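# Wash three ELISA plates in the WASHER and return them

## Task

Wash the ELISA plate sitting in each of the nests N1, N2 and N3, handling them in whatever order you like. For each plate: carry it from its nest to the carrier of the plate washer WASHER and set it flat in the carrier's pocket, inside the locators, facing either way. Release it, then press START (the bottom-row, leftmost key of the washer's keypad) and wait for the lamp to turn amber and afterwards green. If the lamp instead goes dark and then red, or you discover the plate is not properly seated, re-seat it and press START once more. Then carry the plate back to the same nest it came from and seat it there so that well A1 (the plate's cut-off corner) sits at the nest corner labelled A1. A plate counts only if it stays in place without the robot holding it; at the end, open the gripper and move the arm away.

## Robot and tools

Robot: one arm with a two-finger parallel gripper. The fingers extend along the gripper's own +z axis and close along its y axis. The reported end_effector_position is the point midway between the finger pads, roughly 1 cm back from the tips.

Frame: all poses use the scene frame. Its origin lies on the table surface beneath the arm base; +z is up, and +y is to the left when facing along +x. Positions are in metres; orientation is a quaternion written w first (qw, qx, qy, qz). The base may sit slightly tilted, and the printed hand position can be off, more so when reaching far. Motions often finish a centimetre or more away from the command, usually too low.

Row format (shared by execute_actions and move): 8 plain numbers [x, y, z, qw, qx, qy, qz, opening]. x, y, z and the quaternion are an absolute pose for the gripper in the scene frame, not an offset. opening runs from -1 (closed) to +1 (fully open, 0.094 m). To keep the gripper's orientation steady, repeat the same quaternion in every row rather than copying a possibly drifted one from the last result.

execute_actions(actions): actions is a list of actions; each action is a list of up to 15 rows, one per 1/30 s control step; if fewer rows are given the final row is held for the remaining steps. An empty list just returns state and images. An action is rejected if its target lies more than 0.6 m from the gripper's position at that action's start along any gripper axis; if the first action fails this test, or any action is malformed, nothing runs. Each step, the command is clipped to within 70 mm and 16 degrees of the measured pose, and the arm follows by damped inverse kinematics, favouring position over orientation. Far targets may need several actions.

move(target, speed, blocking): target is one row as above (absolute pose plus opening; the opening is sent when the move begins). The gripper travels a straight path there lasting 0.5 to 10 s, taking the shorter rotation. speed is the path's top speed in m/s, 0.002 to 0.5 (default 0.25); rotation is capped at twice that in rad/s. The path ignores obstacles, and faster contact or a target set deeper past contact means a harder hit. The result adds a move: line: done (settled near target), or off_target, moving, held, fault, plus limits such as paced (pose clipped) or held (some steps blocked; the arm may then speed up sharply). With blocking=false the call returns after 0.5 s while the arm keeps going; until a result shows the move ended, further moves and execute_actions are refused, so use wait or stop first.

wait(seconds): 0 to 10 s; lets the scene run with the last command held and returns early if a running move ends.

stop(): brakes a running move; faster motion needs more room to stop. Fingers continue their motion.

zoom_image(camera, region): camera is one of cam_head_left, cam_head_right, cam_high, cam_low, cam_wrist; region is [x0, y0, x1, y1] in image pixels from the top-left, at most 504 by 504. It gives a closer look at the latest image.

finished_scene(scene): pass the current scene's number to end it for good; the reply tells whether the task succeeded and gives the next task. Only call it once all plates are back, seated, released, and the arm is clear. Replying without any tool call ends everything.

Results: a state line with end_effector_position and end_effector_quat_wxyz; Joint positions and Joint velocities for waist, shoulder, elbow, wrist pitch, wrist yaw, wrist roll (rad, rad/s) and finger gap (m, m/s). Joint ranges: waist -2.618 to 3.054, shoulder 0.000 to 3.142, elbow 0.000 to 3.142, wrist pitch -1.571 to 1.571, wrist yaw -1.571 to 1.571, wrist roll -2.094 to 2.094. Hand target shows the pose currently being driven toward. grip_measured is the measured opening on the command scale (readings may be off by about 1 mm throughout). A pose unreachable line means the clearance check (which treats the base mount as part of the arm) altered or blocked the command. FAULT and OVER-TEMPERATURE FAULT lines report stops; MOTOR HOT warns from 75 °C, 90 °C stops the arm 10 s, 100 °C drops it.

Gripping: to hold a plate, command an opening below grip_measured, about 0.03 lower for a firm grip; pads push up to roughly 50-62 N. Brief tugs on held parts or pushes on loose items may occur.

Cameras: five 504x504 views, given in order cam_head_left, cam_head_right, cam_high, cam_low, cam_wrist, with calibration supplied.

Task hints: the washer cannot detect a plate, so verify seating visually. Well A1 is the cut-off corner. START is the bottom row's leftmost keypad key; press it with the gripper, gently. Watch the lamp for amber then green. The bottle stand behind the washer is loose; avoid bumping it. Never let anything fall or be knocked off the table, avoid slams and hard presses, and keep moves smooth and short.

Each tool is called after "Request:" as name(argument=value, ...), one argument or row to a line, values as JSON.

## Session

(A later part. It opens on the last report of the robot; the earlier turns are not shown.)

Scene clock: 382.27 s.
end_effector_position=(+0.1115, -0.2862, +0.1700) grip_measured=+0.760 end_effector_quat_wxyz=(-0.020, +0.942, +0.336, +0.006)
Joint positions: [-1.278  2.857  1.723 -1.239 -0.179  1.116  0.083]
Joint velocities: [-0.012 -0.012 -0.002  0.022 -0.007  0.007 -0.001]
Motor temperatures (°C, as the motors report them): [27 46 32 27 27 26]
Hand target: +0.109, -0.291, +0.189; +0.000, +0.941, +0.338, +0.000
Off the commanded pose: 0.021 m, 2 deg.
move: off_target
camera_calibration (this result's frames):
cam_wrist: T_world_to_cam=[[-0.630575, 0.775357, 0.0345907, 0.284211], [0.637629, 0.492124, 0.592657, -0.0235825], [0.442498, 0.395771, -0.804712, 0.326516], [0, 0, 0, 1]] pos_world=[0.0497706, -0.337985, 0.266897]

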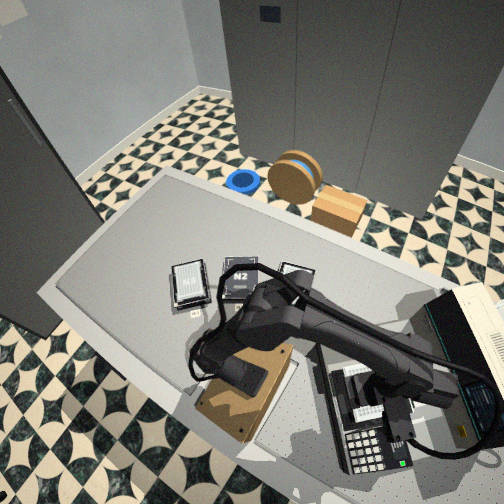

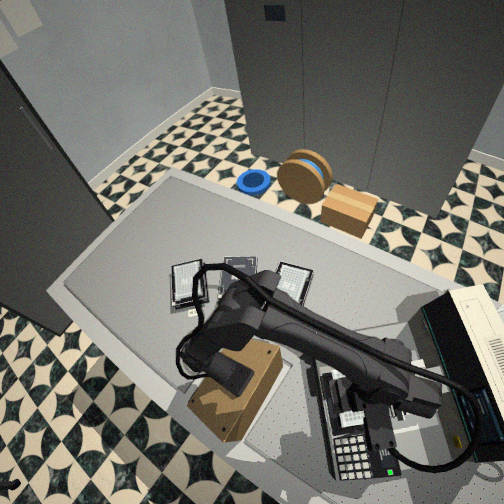

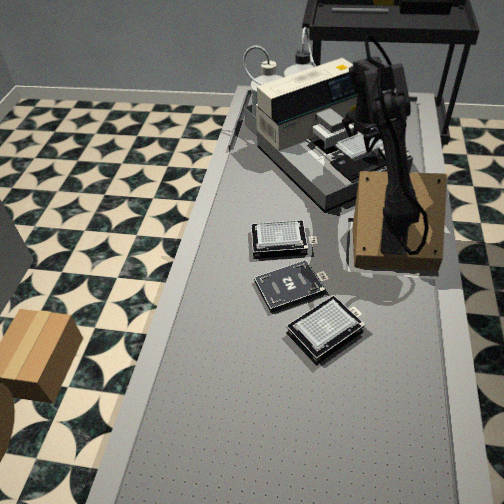

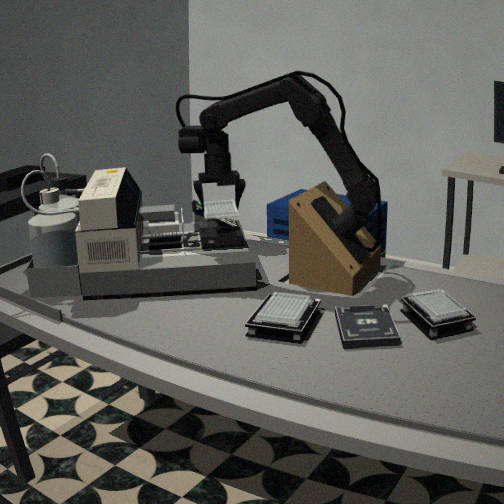

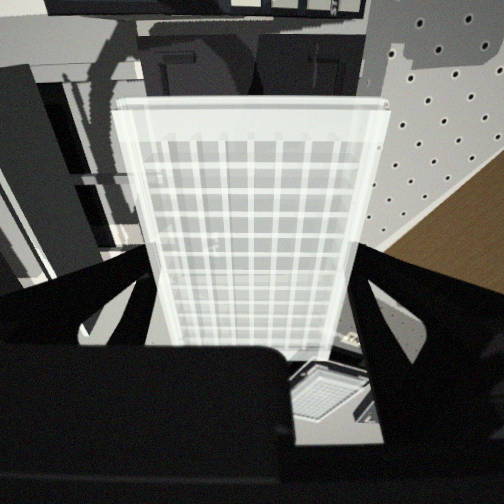

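Request:
move(
  target=[0.29,-0.13,0.19,0,0.819,0.574,0,0.715],
  speed=0.25,
)

Request:
move(
  target=[0.281,0.19,0.13,0,-0.261,0.9653,0,0.715],
  speed=0.3,
)

Request:
move(
  target=[0.281,0.1875,0.056,0,-0.261,0.9653,0,0.715],
  speed=0.05,
)

Request:
move(
  target=[0.2805,0.1876,0.044,0,-0.261,0.9653,0,0.715],
  speed=0.03,
)

Request:
zoom_image(
  camera="cam_wrist",
  region=[60,0,450,200],
)

Scene clock: 391.23 s.
end_effector_position=(+0.2815, -0.1322, +0.1728) grip_measured=+0.760 end_effector_quat_wxyz=(-0.015, +0.824, +0.566, -0.012)
Joint positions: [-0.715  2.518  1.576 -1.263 -0.51   1.051  0.083]
Joint velocities: [-0.007 -0.002 -0.002 -0.007 -0.037  0.007  0.   ]
Motor temperatures (°C, as the motors report them): [27 46 32 27 27 26]
Hand target: +0.286, -0.132, +0.189; +0.002, +0.822, +0.570, -0.007
Off the commanded pose: 0.019 m, 2 deg.
move: off_target
camera_calibration (this result's frames):
cam_wrist: T_world_to_cam=[[-0.931296, 0.362017, 0.040393, 0.300942], [0.319015, 0.757053, 0.570176, -0.0807681], [0.175834, 0.543888, -0.820529, 0.289943], [0, 0, 0, 1]] pos_world=[0.255051, -0.205497, 0.271803]

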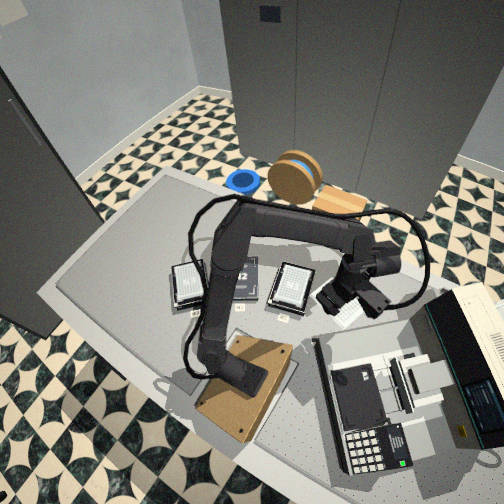

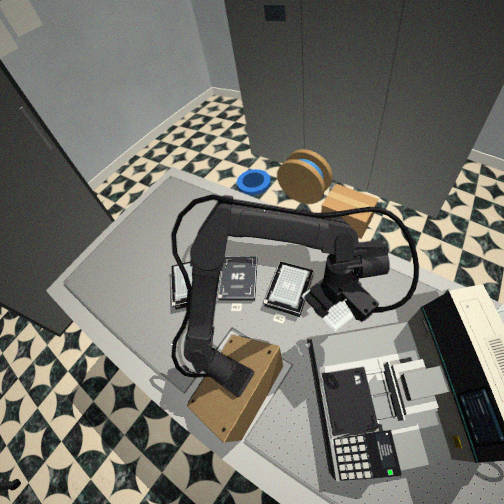

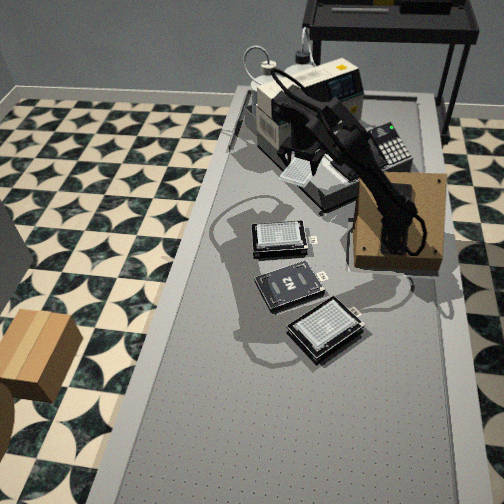

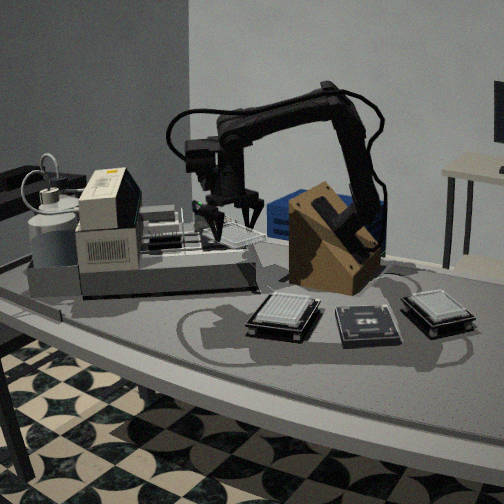

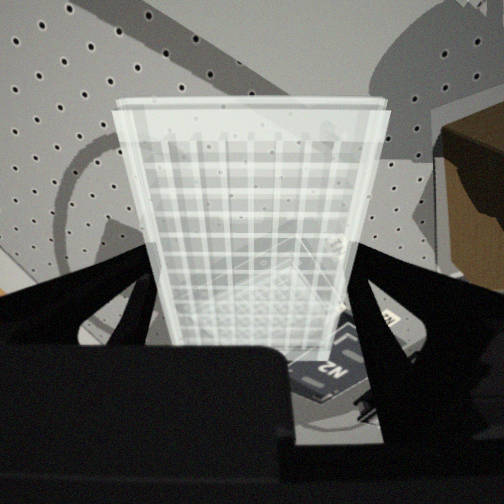

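Scene clock: 395.83 s.
end_effector_position=(+0.2673, +0.1754, +0.1213) grip_measured=+0.760 end_effector_quat_wxyz=(-0.034, -0.232, +0.972, -0.009)
Joint positions: [ 0.03   1.703  1.17  -1.14  -0.744 -0.49   0.083]
Joint velocities: [ 0.007  0.002 -0.012 -0.007  0.022 -0.037  0.001]
Motor temperatures (°C, as the motors report them): [28 45 31 27 27 26]
Hand target: +0.279, +0.185, +0.132; -0.004, -0.258, +0.966, -0.010
Off the commanded pose: 0.022 m, 5 deg.
move: off_target
camera_calibration (this result's frames):
cam_wrist: T_world_to_cam=[[0.448088, -0.893985, 0.00262557, 0.0345658], [-0.695563, -0.346786, 0.629231, 0.177886], [-0.561613, -0.283777, -0.777214, 0.419914], [0, 0, 0, 1]] pos_world=[0.344072, 0.211752, 0.214341]

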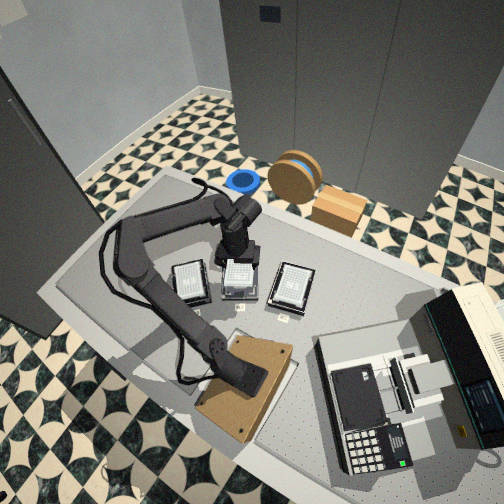

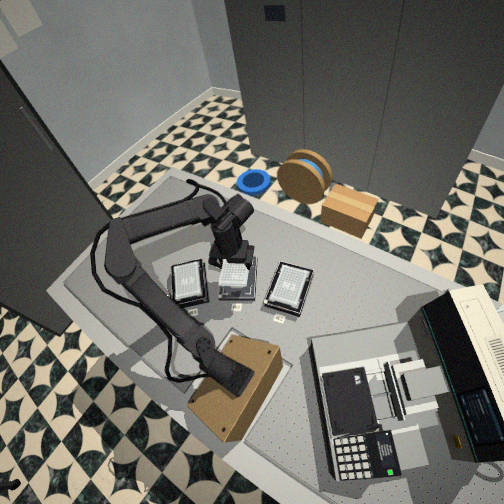

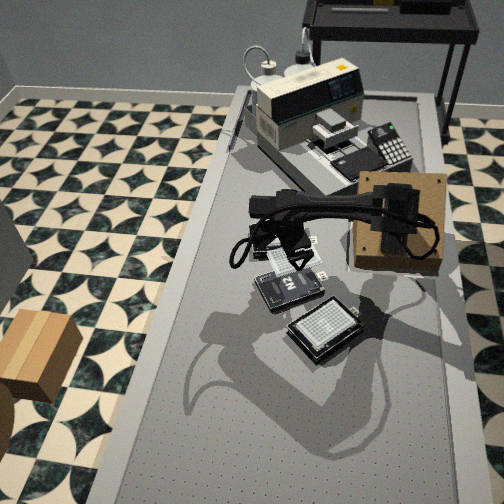

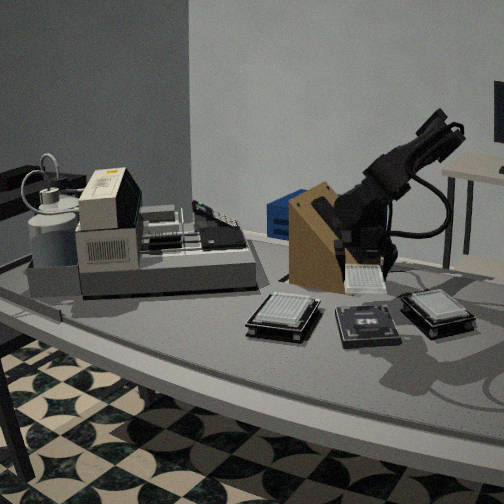

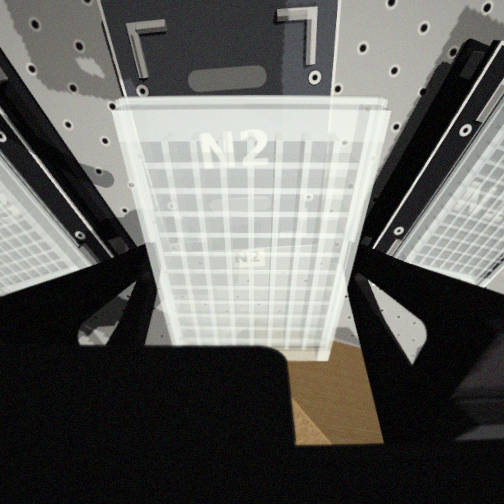

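Scene clock: 397.70 s.
end_effector_position=(+0.2778, +0.1904, +0.0595) grip_measured=+0.760 end_effector_quat_wxyz=(-0.001, -0.267, +0.964, -0.006)
Joint positions: [ 0.206  1.703  1.016 -0.733 -0.752 -0.261  0.083]
Joint velocities: [-0.002 -0.007 -0.007 -0.007  0.037  0.037 -0.001]
Motor temperatures (°C, as the motors report them): [28 44 31 27 27 26]
Hand target: +0.280, +0.186, +0.056; -0.000, -0.261, +0.965, -0.003
Off the commanded pose: 0.006 m, 1 deg.
move: done
camera_calibration (this result's frames):
cam_wrist: T_world_to_cam=[[0.512052, -0.858864, 0.0124768, 0.0184862], [-0.704692, -0.411741, 0.577822, 0.247219], [-0.491133, -0.304667, -0.816068, 0.3688], [0, 0, 0, 1]] pos_world=[0.345877, 0.230029, 0.157886]

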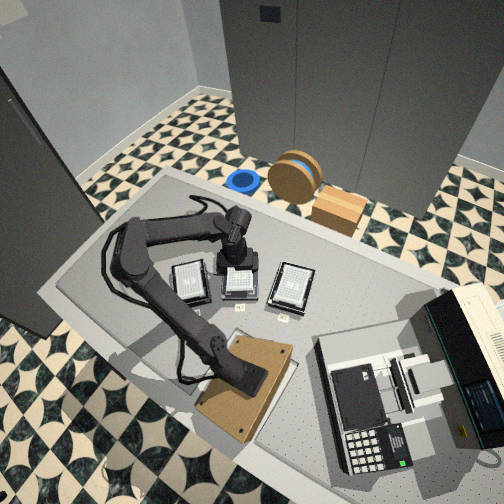

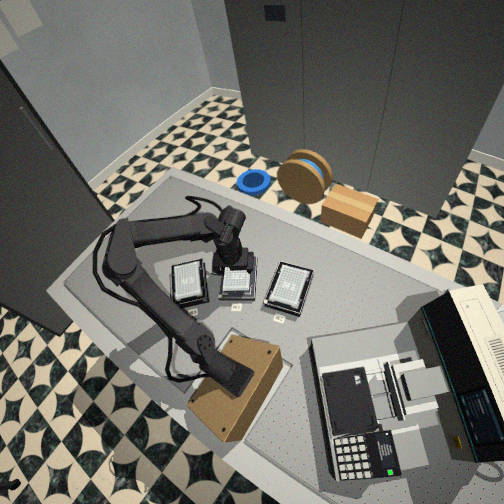

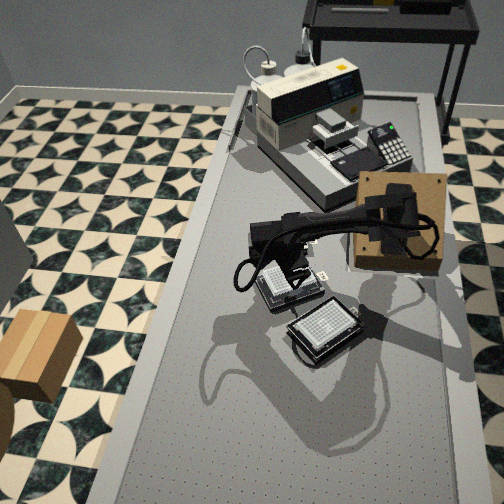

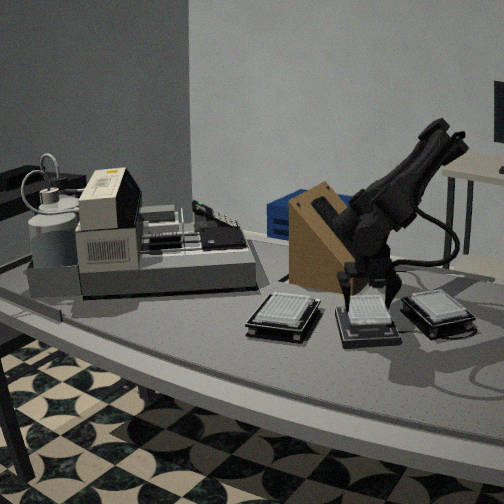

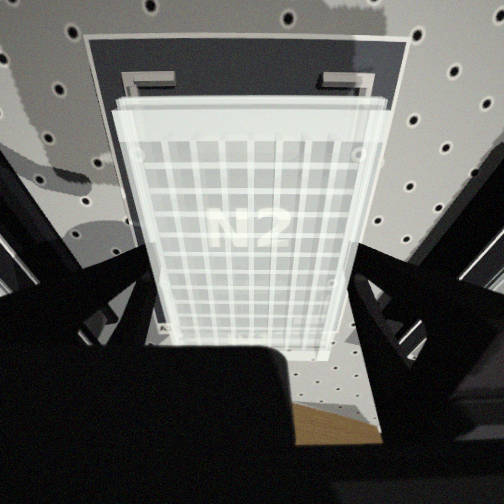

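Scene clock: 398.53 s.
end_effector_position=(+0.2771, +0.1886, +0.0455) grip_measured=+0.760 end_effector_quat_wxyz=(-0.007, -0.262, +0.965, -0.004)
Joint positions: [ 0.233  1.731  0.997 -0.675 -0.752 -0.224  0.083]
Joint velocities: [-0.007 -0.002  0.002  0.022 -0.037  0.022 -0.001]
Motor temperatures (°C, as the motors report them): [28 44 31 27 27 26]
Hand target: +0.280, +0.187, +0.044; -0.000, -0.261, +0.965, -0.000
Off the commanded pose: 0.004 m, 1 deg.
move: done
camera_calibration (this result's frames):
cam_wrist: T_world_to_cam=[[0.503275, -0.864105, 0.00600921, 0.0210885], [-0.702435, -0.405045, 0.585255, 0.251851], [-0.503288, -0.298766, -0.810827, 0.35848], [0, 0, 0, 1]] pos_world=[0.346714, 0.227335, 0.143141]

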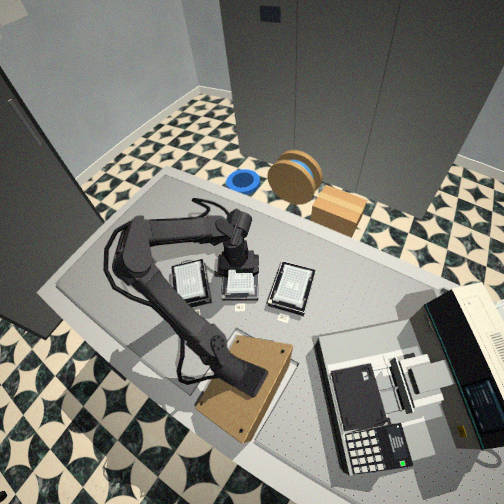

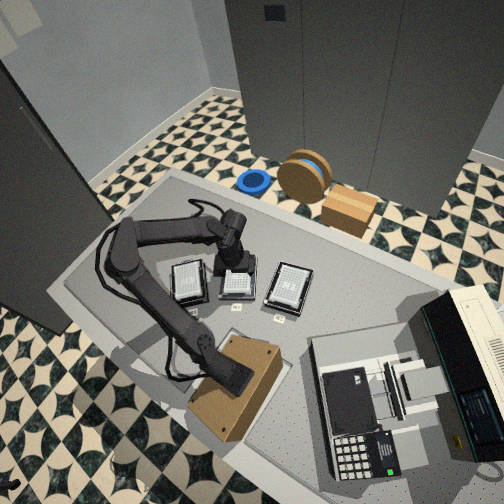

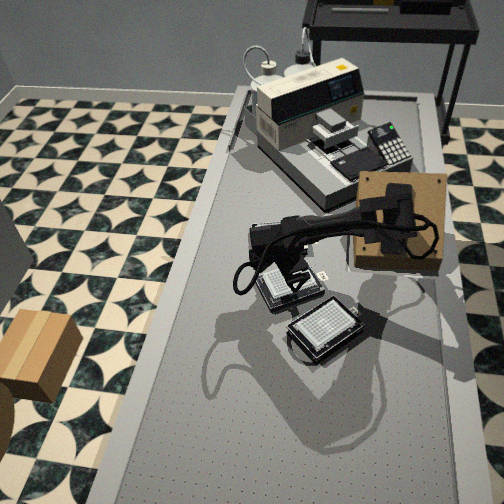

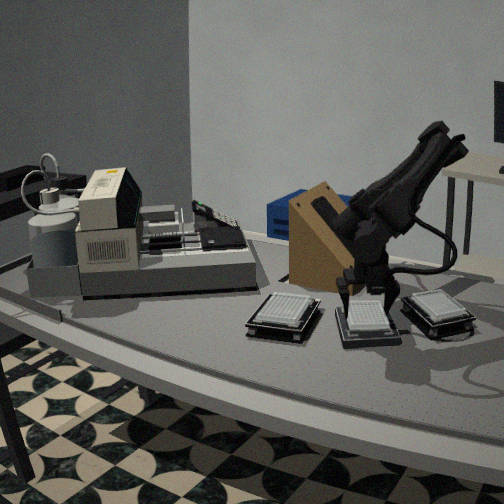

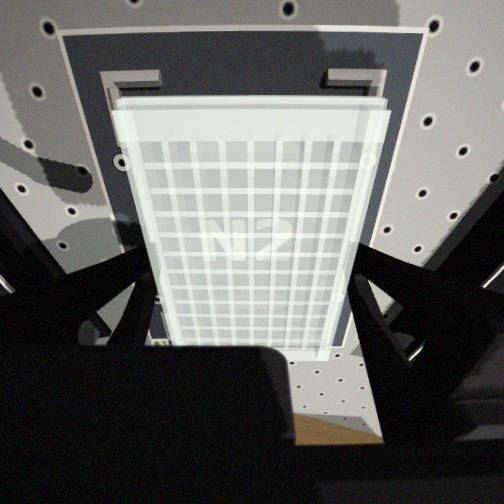

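Region (60, 0, 450, 200) of cam_wrist's 504x504 image, scaled by 1.292, with more detail than that image has; it fills the top 258 rows of this view, and the rest is white.

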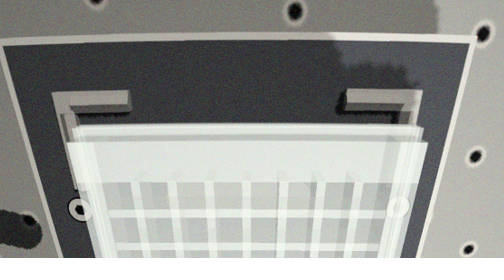

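Request:
move(
  target=[0.2805,0.192,0.085,0,-0.263,0.9648,0,0.715],
  speed=0.04,
)

Request:
move(
  target=[0.2805,0.1908,0.045,0,-0.263,0.9648,0,0.715],
  speed=0.03,
)

Request:
zoom_image(
  camera="cam_wrist",
  region=[40,0,470,300],
)

Scene clock: 417.53 s.
end_effector_position=(+0.2725, +0.1851, +0.0696) grip_measured=+0.760 end_effector_quat_wxyz=(-0.022, -0.256, +0.967, -0.002)
Joint positions: [ 0.169  1.722  1.056 -0.847 -0.764 -0.328  0.083]
Joint velocities: [ 0.012 -0.022 -0.012  0.007 -0.007 -0.051 -0.   ]
Motor temperatures (°C, as the motors report them): [28 41 30 27 27 26]
Hand target: +0.281, +0.193, +0.084; +0.000, -0.263, +0.965, +0.001
Off the commanded pose: 0.019 m, 3 deg.
move: off_target
camera_calibration (this result's frames):
cam_wrist: T_world_to_cam=[[0.490859, -0.871212, -0.00693288, 0.0258626], [-0.689433, -0.393281, 0.608286, 0.225813], [-0.532672, -0.293803, -0.793688, 0.380595], [0, 0, 0, 1]] pos_world=[0.345721, 0.22316, 0.164895]

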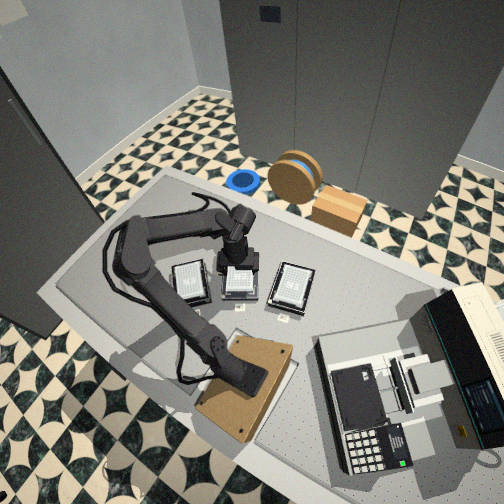

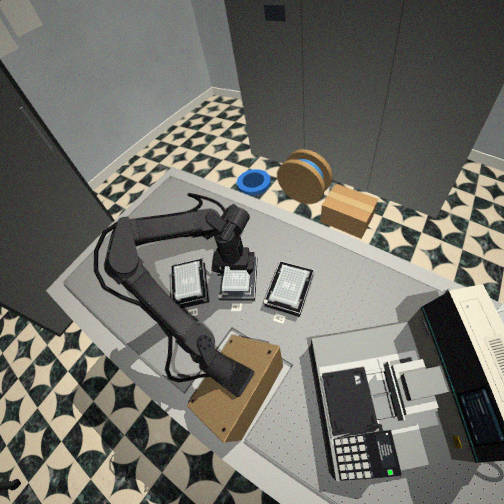

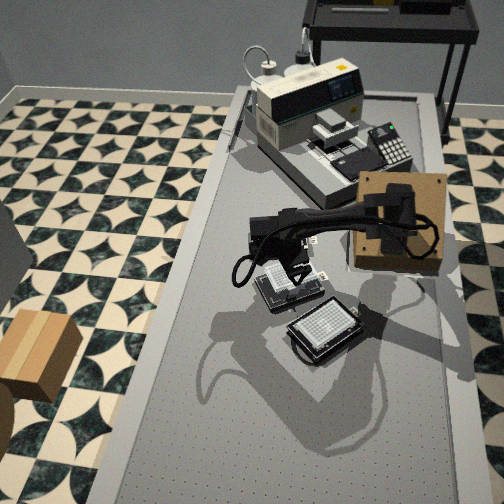

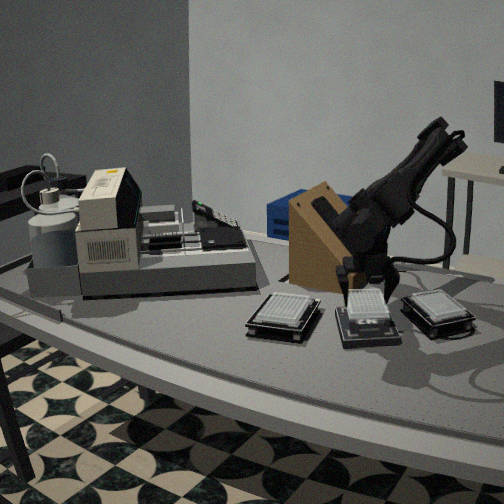

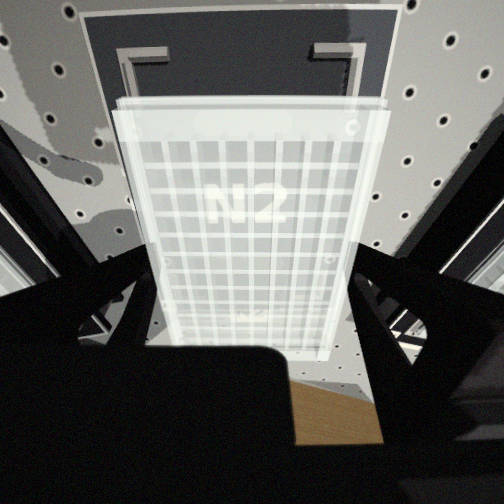

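Scene clock: 418.83 s.
end_effector_position=(+0.2774, +0.1951, +0.0473) grip_measured=+0.760 end_effector_quat_wxyz=(-0.004, -0.267, +0.964, +0.002)
Joint positions: [ 0.238  1.722  1.005 -0.679 -0.762 -0.22   0.083]
Joint velocities: [-0.022 -0.007 -0.017  0.037  0.007  0.007 -0.001]
Motor temperatures (°C, as the motors report them): [28 41 30 27 27 26]
Hand target: +0.280, +0.190, +0.045; -0.000, -0.263, +0.965, -0.001
Off the commanded pose: 0.006 m, 1 deg.
move: done
camera_calibration (this result's frames):
cam_wrist: T_world_to_cam=[[0.511228, -0.859437, -0.00375944, 0.0239044], [-0.699961, -0.418896, 0.578429, 0.255939], [-0.498698, -0.293078, -0.815724, 0.359883], [0, 0, 0, 1]] pos_world=[0.346399, 0.23323, 0.145613]

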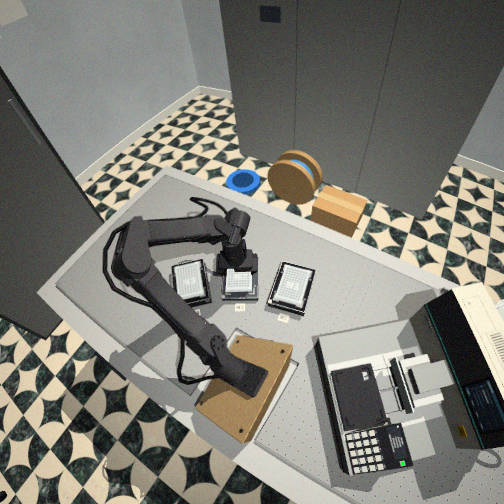

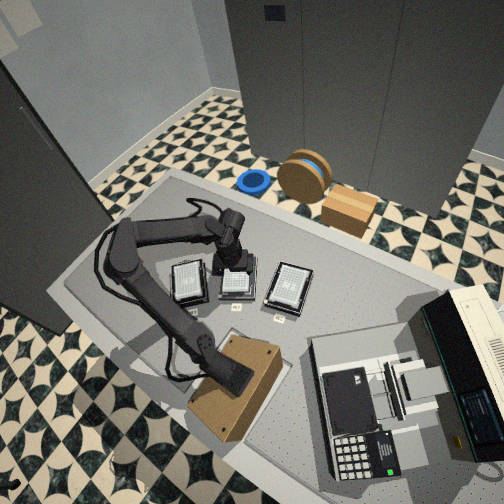

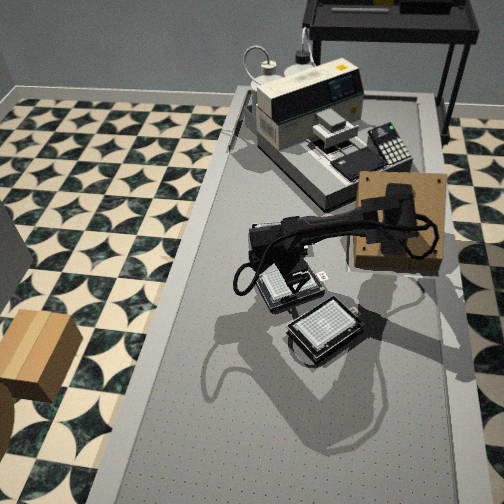

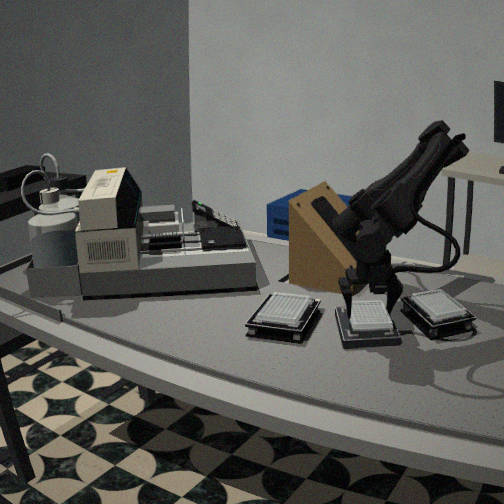

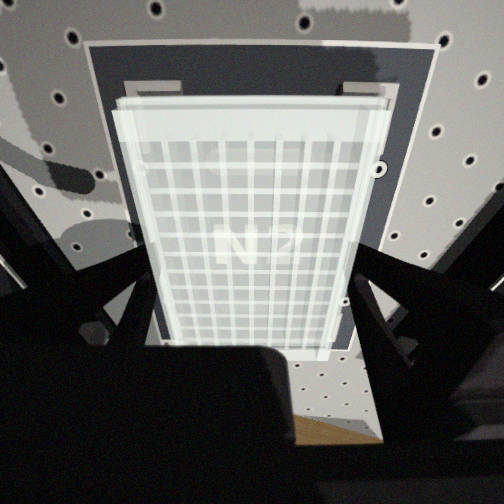

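Region (40, 0, 470, 300) of cam_wrist's 504x504 image, scaled by 1.172, with more detail than that image has; it fills the top 352 rows of this view, and the rest is white.

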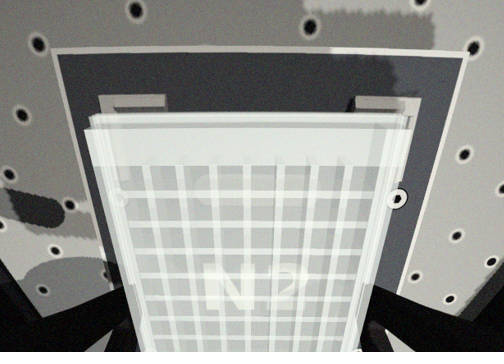

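Overshot by 3.5 mm. Shift back.

Request:
execute_actions(
  actions=[
    [[0.2805,0.190,0.045,0,-0.262,0.965,0,0.715],[0.2805,0.1895,0.045,0,-0.262,0.965,0,0.715],[0.2805,0.189,0.045,0,-0.262,0.965,0,0.715],[0.2805,0.1885,0.045,0,-0.262,0.965,0,0.715],[0.2805,0.188,0.045,0,-0.262,0.965,0,0.715]],
  ],
)

Scene clock: 423.30 s.
end_effector_position=(+0.2778, +0.1952, +0.0473) grip_measured=+0.760 end_effector_quat_wxyz=(-0.003, -0.267, +0.964, +0.002)
Joint positions: [ 0.238  1.722  1.005 -0.676 -0.762 -0.219  0.083]
Joint velocities: [ 0.007 -0.022  0.002 -0.037  0.007  0.022 -0.001]
Motor temperatures (°C, as the motors report them): [29 40 30 27 27 26]
Hand target: +0.280, +0.188, +0.045; -0.000, -0.262, +0.965, +0.000
Off the commanded pose: 0.008 m, 1 deg.
camera_calibration (this result's frames):
cam_wrist: T_world_to_cam=[[0.511276, -0.85941, -0.00340587, 0.0237713], [-0.700849, -0.419232, 0.577109, 0.256678], [-0.497401, -0.292675, -0.81666, 0.359744], [0, 0, 0, 1]] pos_world=[0.346676, 0.233325, 0.145738]

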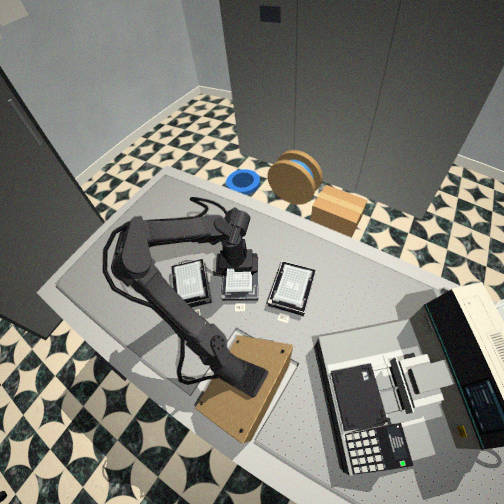

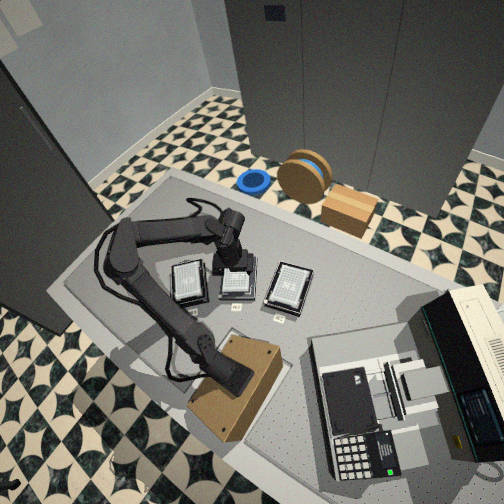

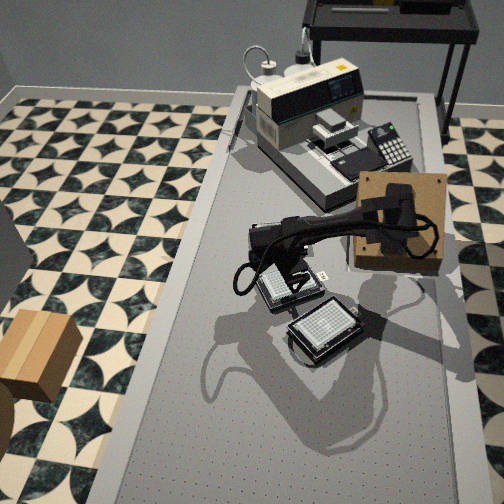

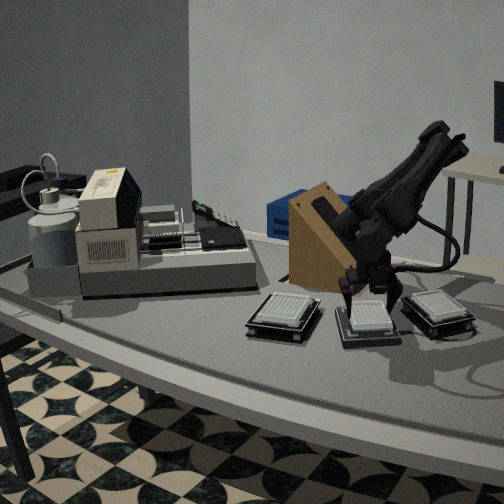

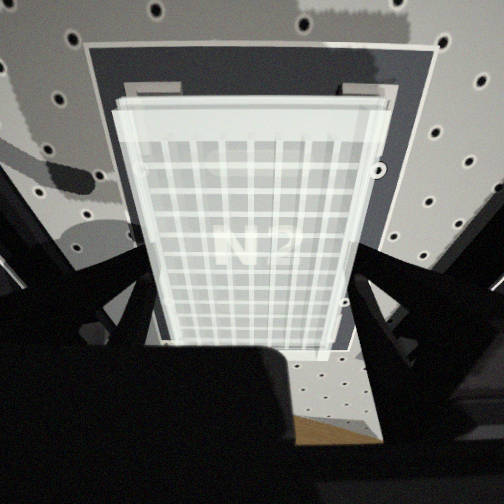

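Request:
move(
  target=[0.2805,0.195,0.13,0,-0.262,0.965,0,0.715],
  speed=0.08,
)

Request:
move(
  target=[0.2805,0.1905,0.07,0,-0.262,0.965,0,0.715],
  speed=0.05,
)

Request:
move(
  target=[0.2805,0.1905,0.046,0,-0.262,0.965,0,0.715],
  speed=0.03,
)

Scene clock: 430.40 s.
end_effector_position=(+0.2756, +0.1895, +0.1151) grip_measured=+0.760 end_effector_quat_wxyz=(-0.022, -0.255, +0.967, +0.001)
Joint positions: [ 0.068  1.704  1.182 -1.089 -0.771 -0.466  0.083]
Joint velocities: [-0.022  0.002  0.007 -0.022 -0.11   0.022  0.   ]
Motor temperatures (°C, as the motors report them): [29 40 29 27 27 26]
Hand target: +0.282, +0.196, +0.130; +0.000, -0.262, +0.965, +0.003
Off the commanded pose: 0.017 m, 3 deg.
move: off_target
camera_calibration (this result's frames):
cam_wrist: T_world_to_cam=[[0.488858, -0.872282, -0.0119485, 0.0298918], [-0.689937, -0.394975, 0.606615, 0.202654], [-0.533858, -0.288305, -0.794906, 0.419003], [0, 0, 0, 1]] pos_world=[0.348894, 0.226918, 0.210493]

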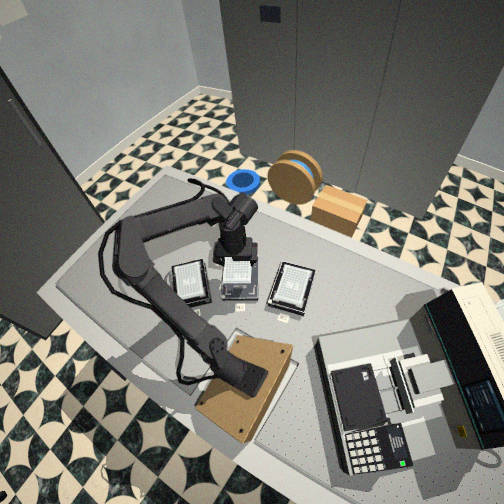

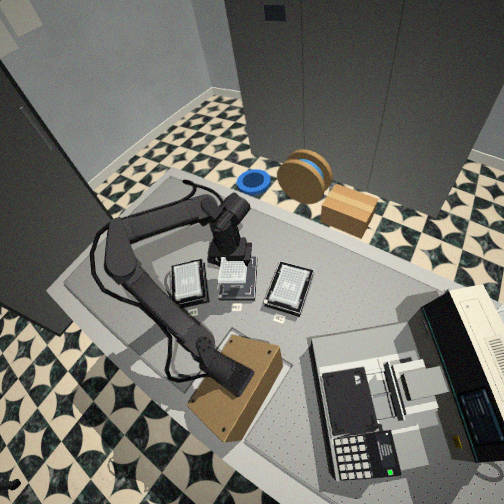

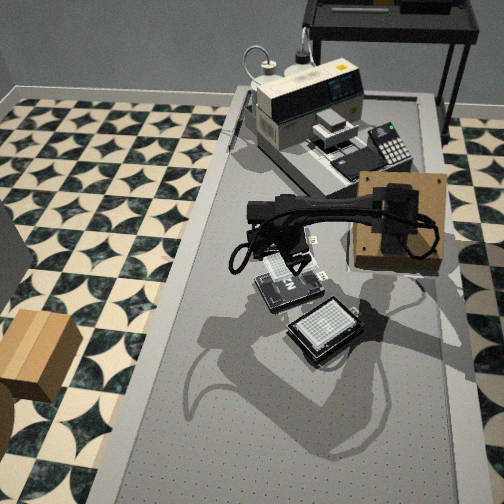

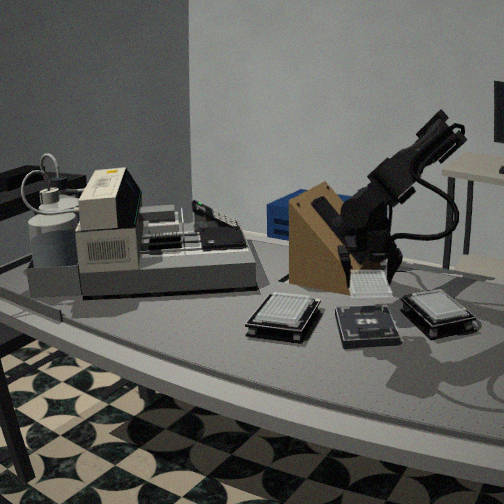

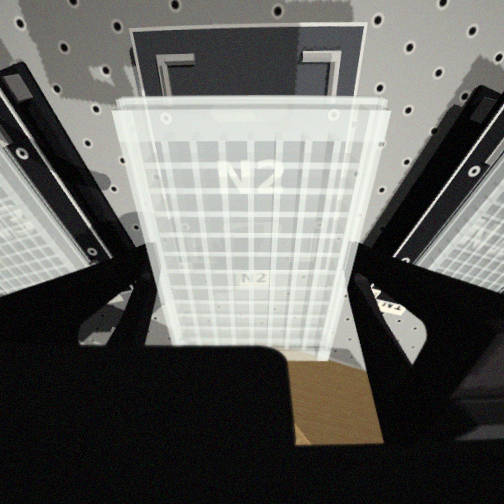

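Scene clock: 431.83 s.
end_effector_position=(+0.2764, +0.1919, +0.0697) grip_measured=+0.760 end_effector_quat_wxyz=(-0.008, -0.262, +0.965, +0.001)
Joint positions: [ 0.18   1.704  1.049 -0.809 -0.769 -0.299  0.083]
Joint velocities: [-0.012 -0.007  0.002 -0.007  0.007  0.007 -0.   ]
Motor temperatures (°C, as the motors report them): [29 40 29 27 27 26]
Hand target: +0.279, +0.190, +0.070; -0.000, -0.262, +0.965, -0.002
Off the commanded pose: 0.004 m, 1 deg.
move: done
camera_calibration (this result's frames):
cam_wrist: T_world_to_cam=[[0.502028, -0.864837, -0.00489436, 0.0254627], [-0.699558, -0.4094, 0.585671, 0.238548], [-0.508514, -0.2906, -0.810534, 0.378577], [0, 0, 0, 1]] pos_world=[0.346606, 0.229697, 0.167263]

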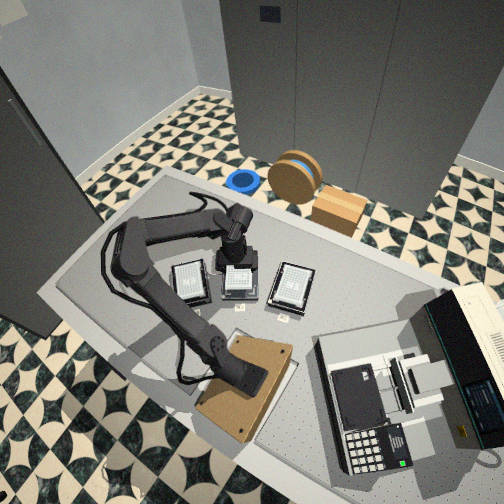

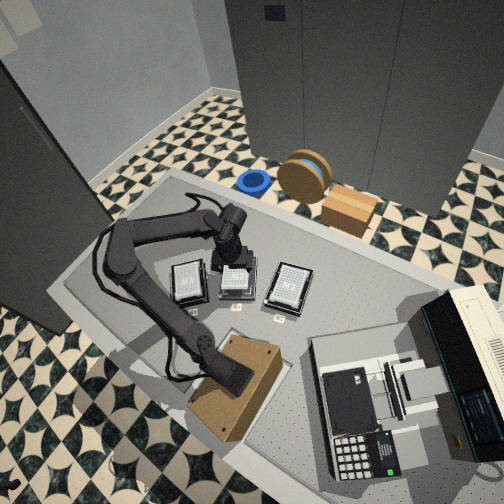

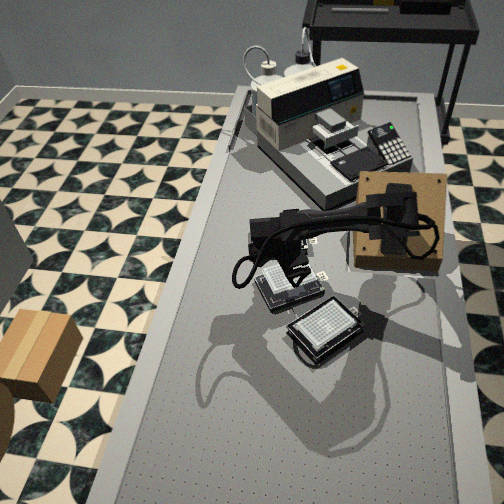

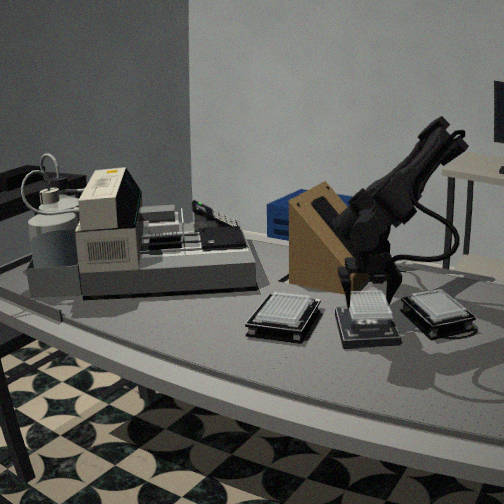

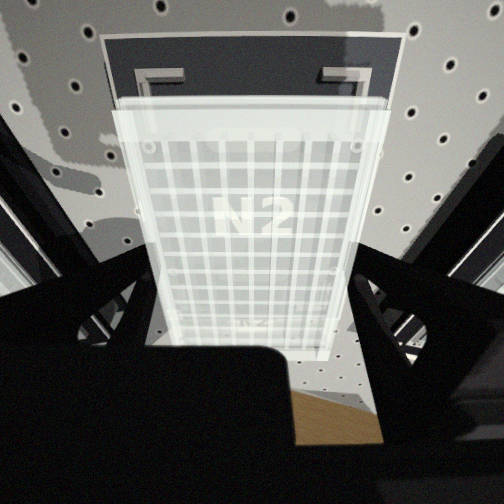

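Scene clock: 433.07 s.
end_effector_position=(+0.2770, +0.1940, +0.0478) grip_measured=+0.760 end_effector_quat_wxyz=(-0.005, -0.265, +0.964, +0.002)
Joint positions: [ 0.235  1.723  1.005 -0.684 -0.763 -0.222  0.083]
Joint velocities: [ 0.002  0.017 -0.002  0.037  0.022  0.007  0.001]
Motor temperatures (°C, as the motors report them): [29 40 29 27 27 26]
Hand target: +0.280, +0.190, +0.046; -0.000, -0.262, +0.965, -0.001
Off the commanded pose: 0.005 m, 1 deg.
move: done
camera_calibration (this result's frames):
cam_wrist: T_world_to_cam=[[0.506902, -0.861991, -0.00477113, 0.0249302], [-0.700656, -0.415239, 0.580222, 0.254393], [-0.502127, -0.290773, -0.814444, 0.360206], [0, 0, 0, 1]] pos_world=[0.346474, 0.231862, 0.145882]

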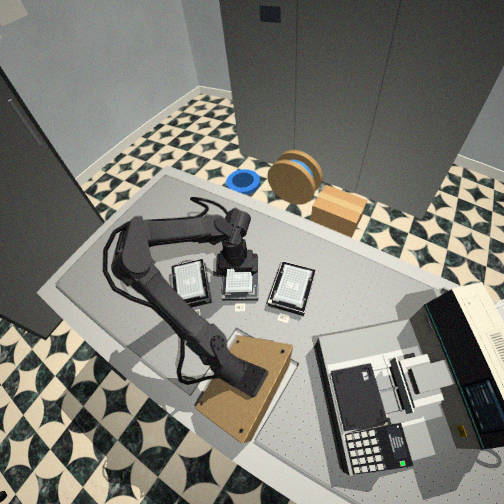

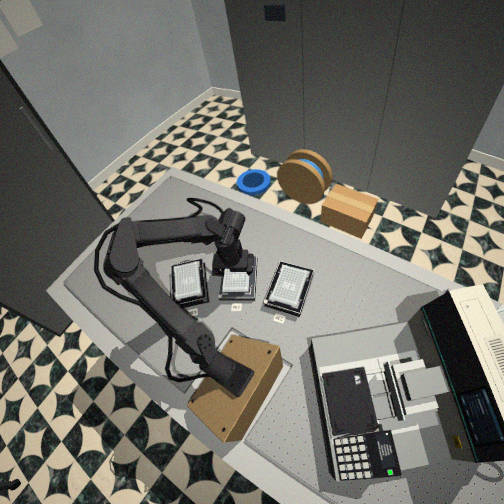

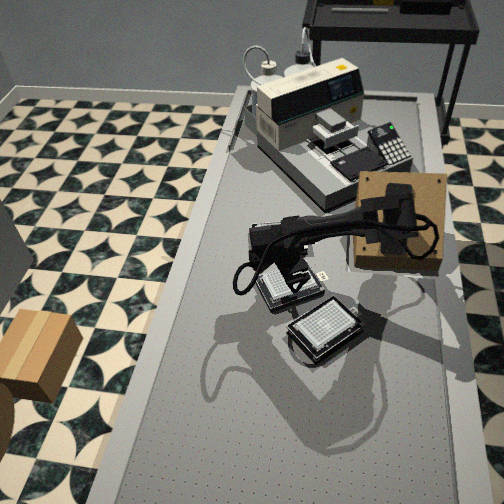

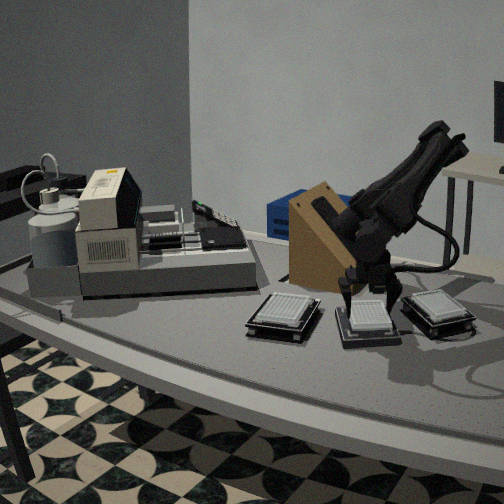

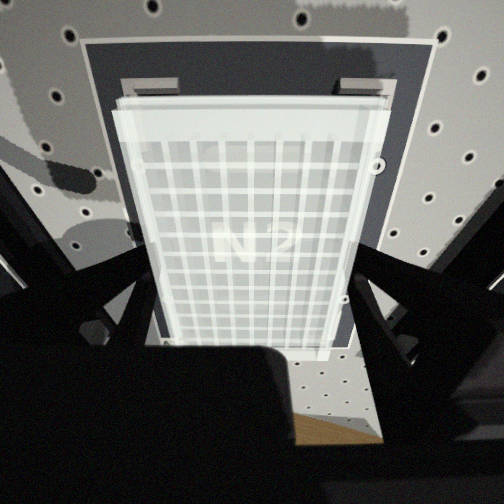

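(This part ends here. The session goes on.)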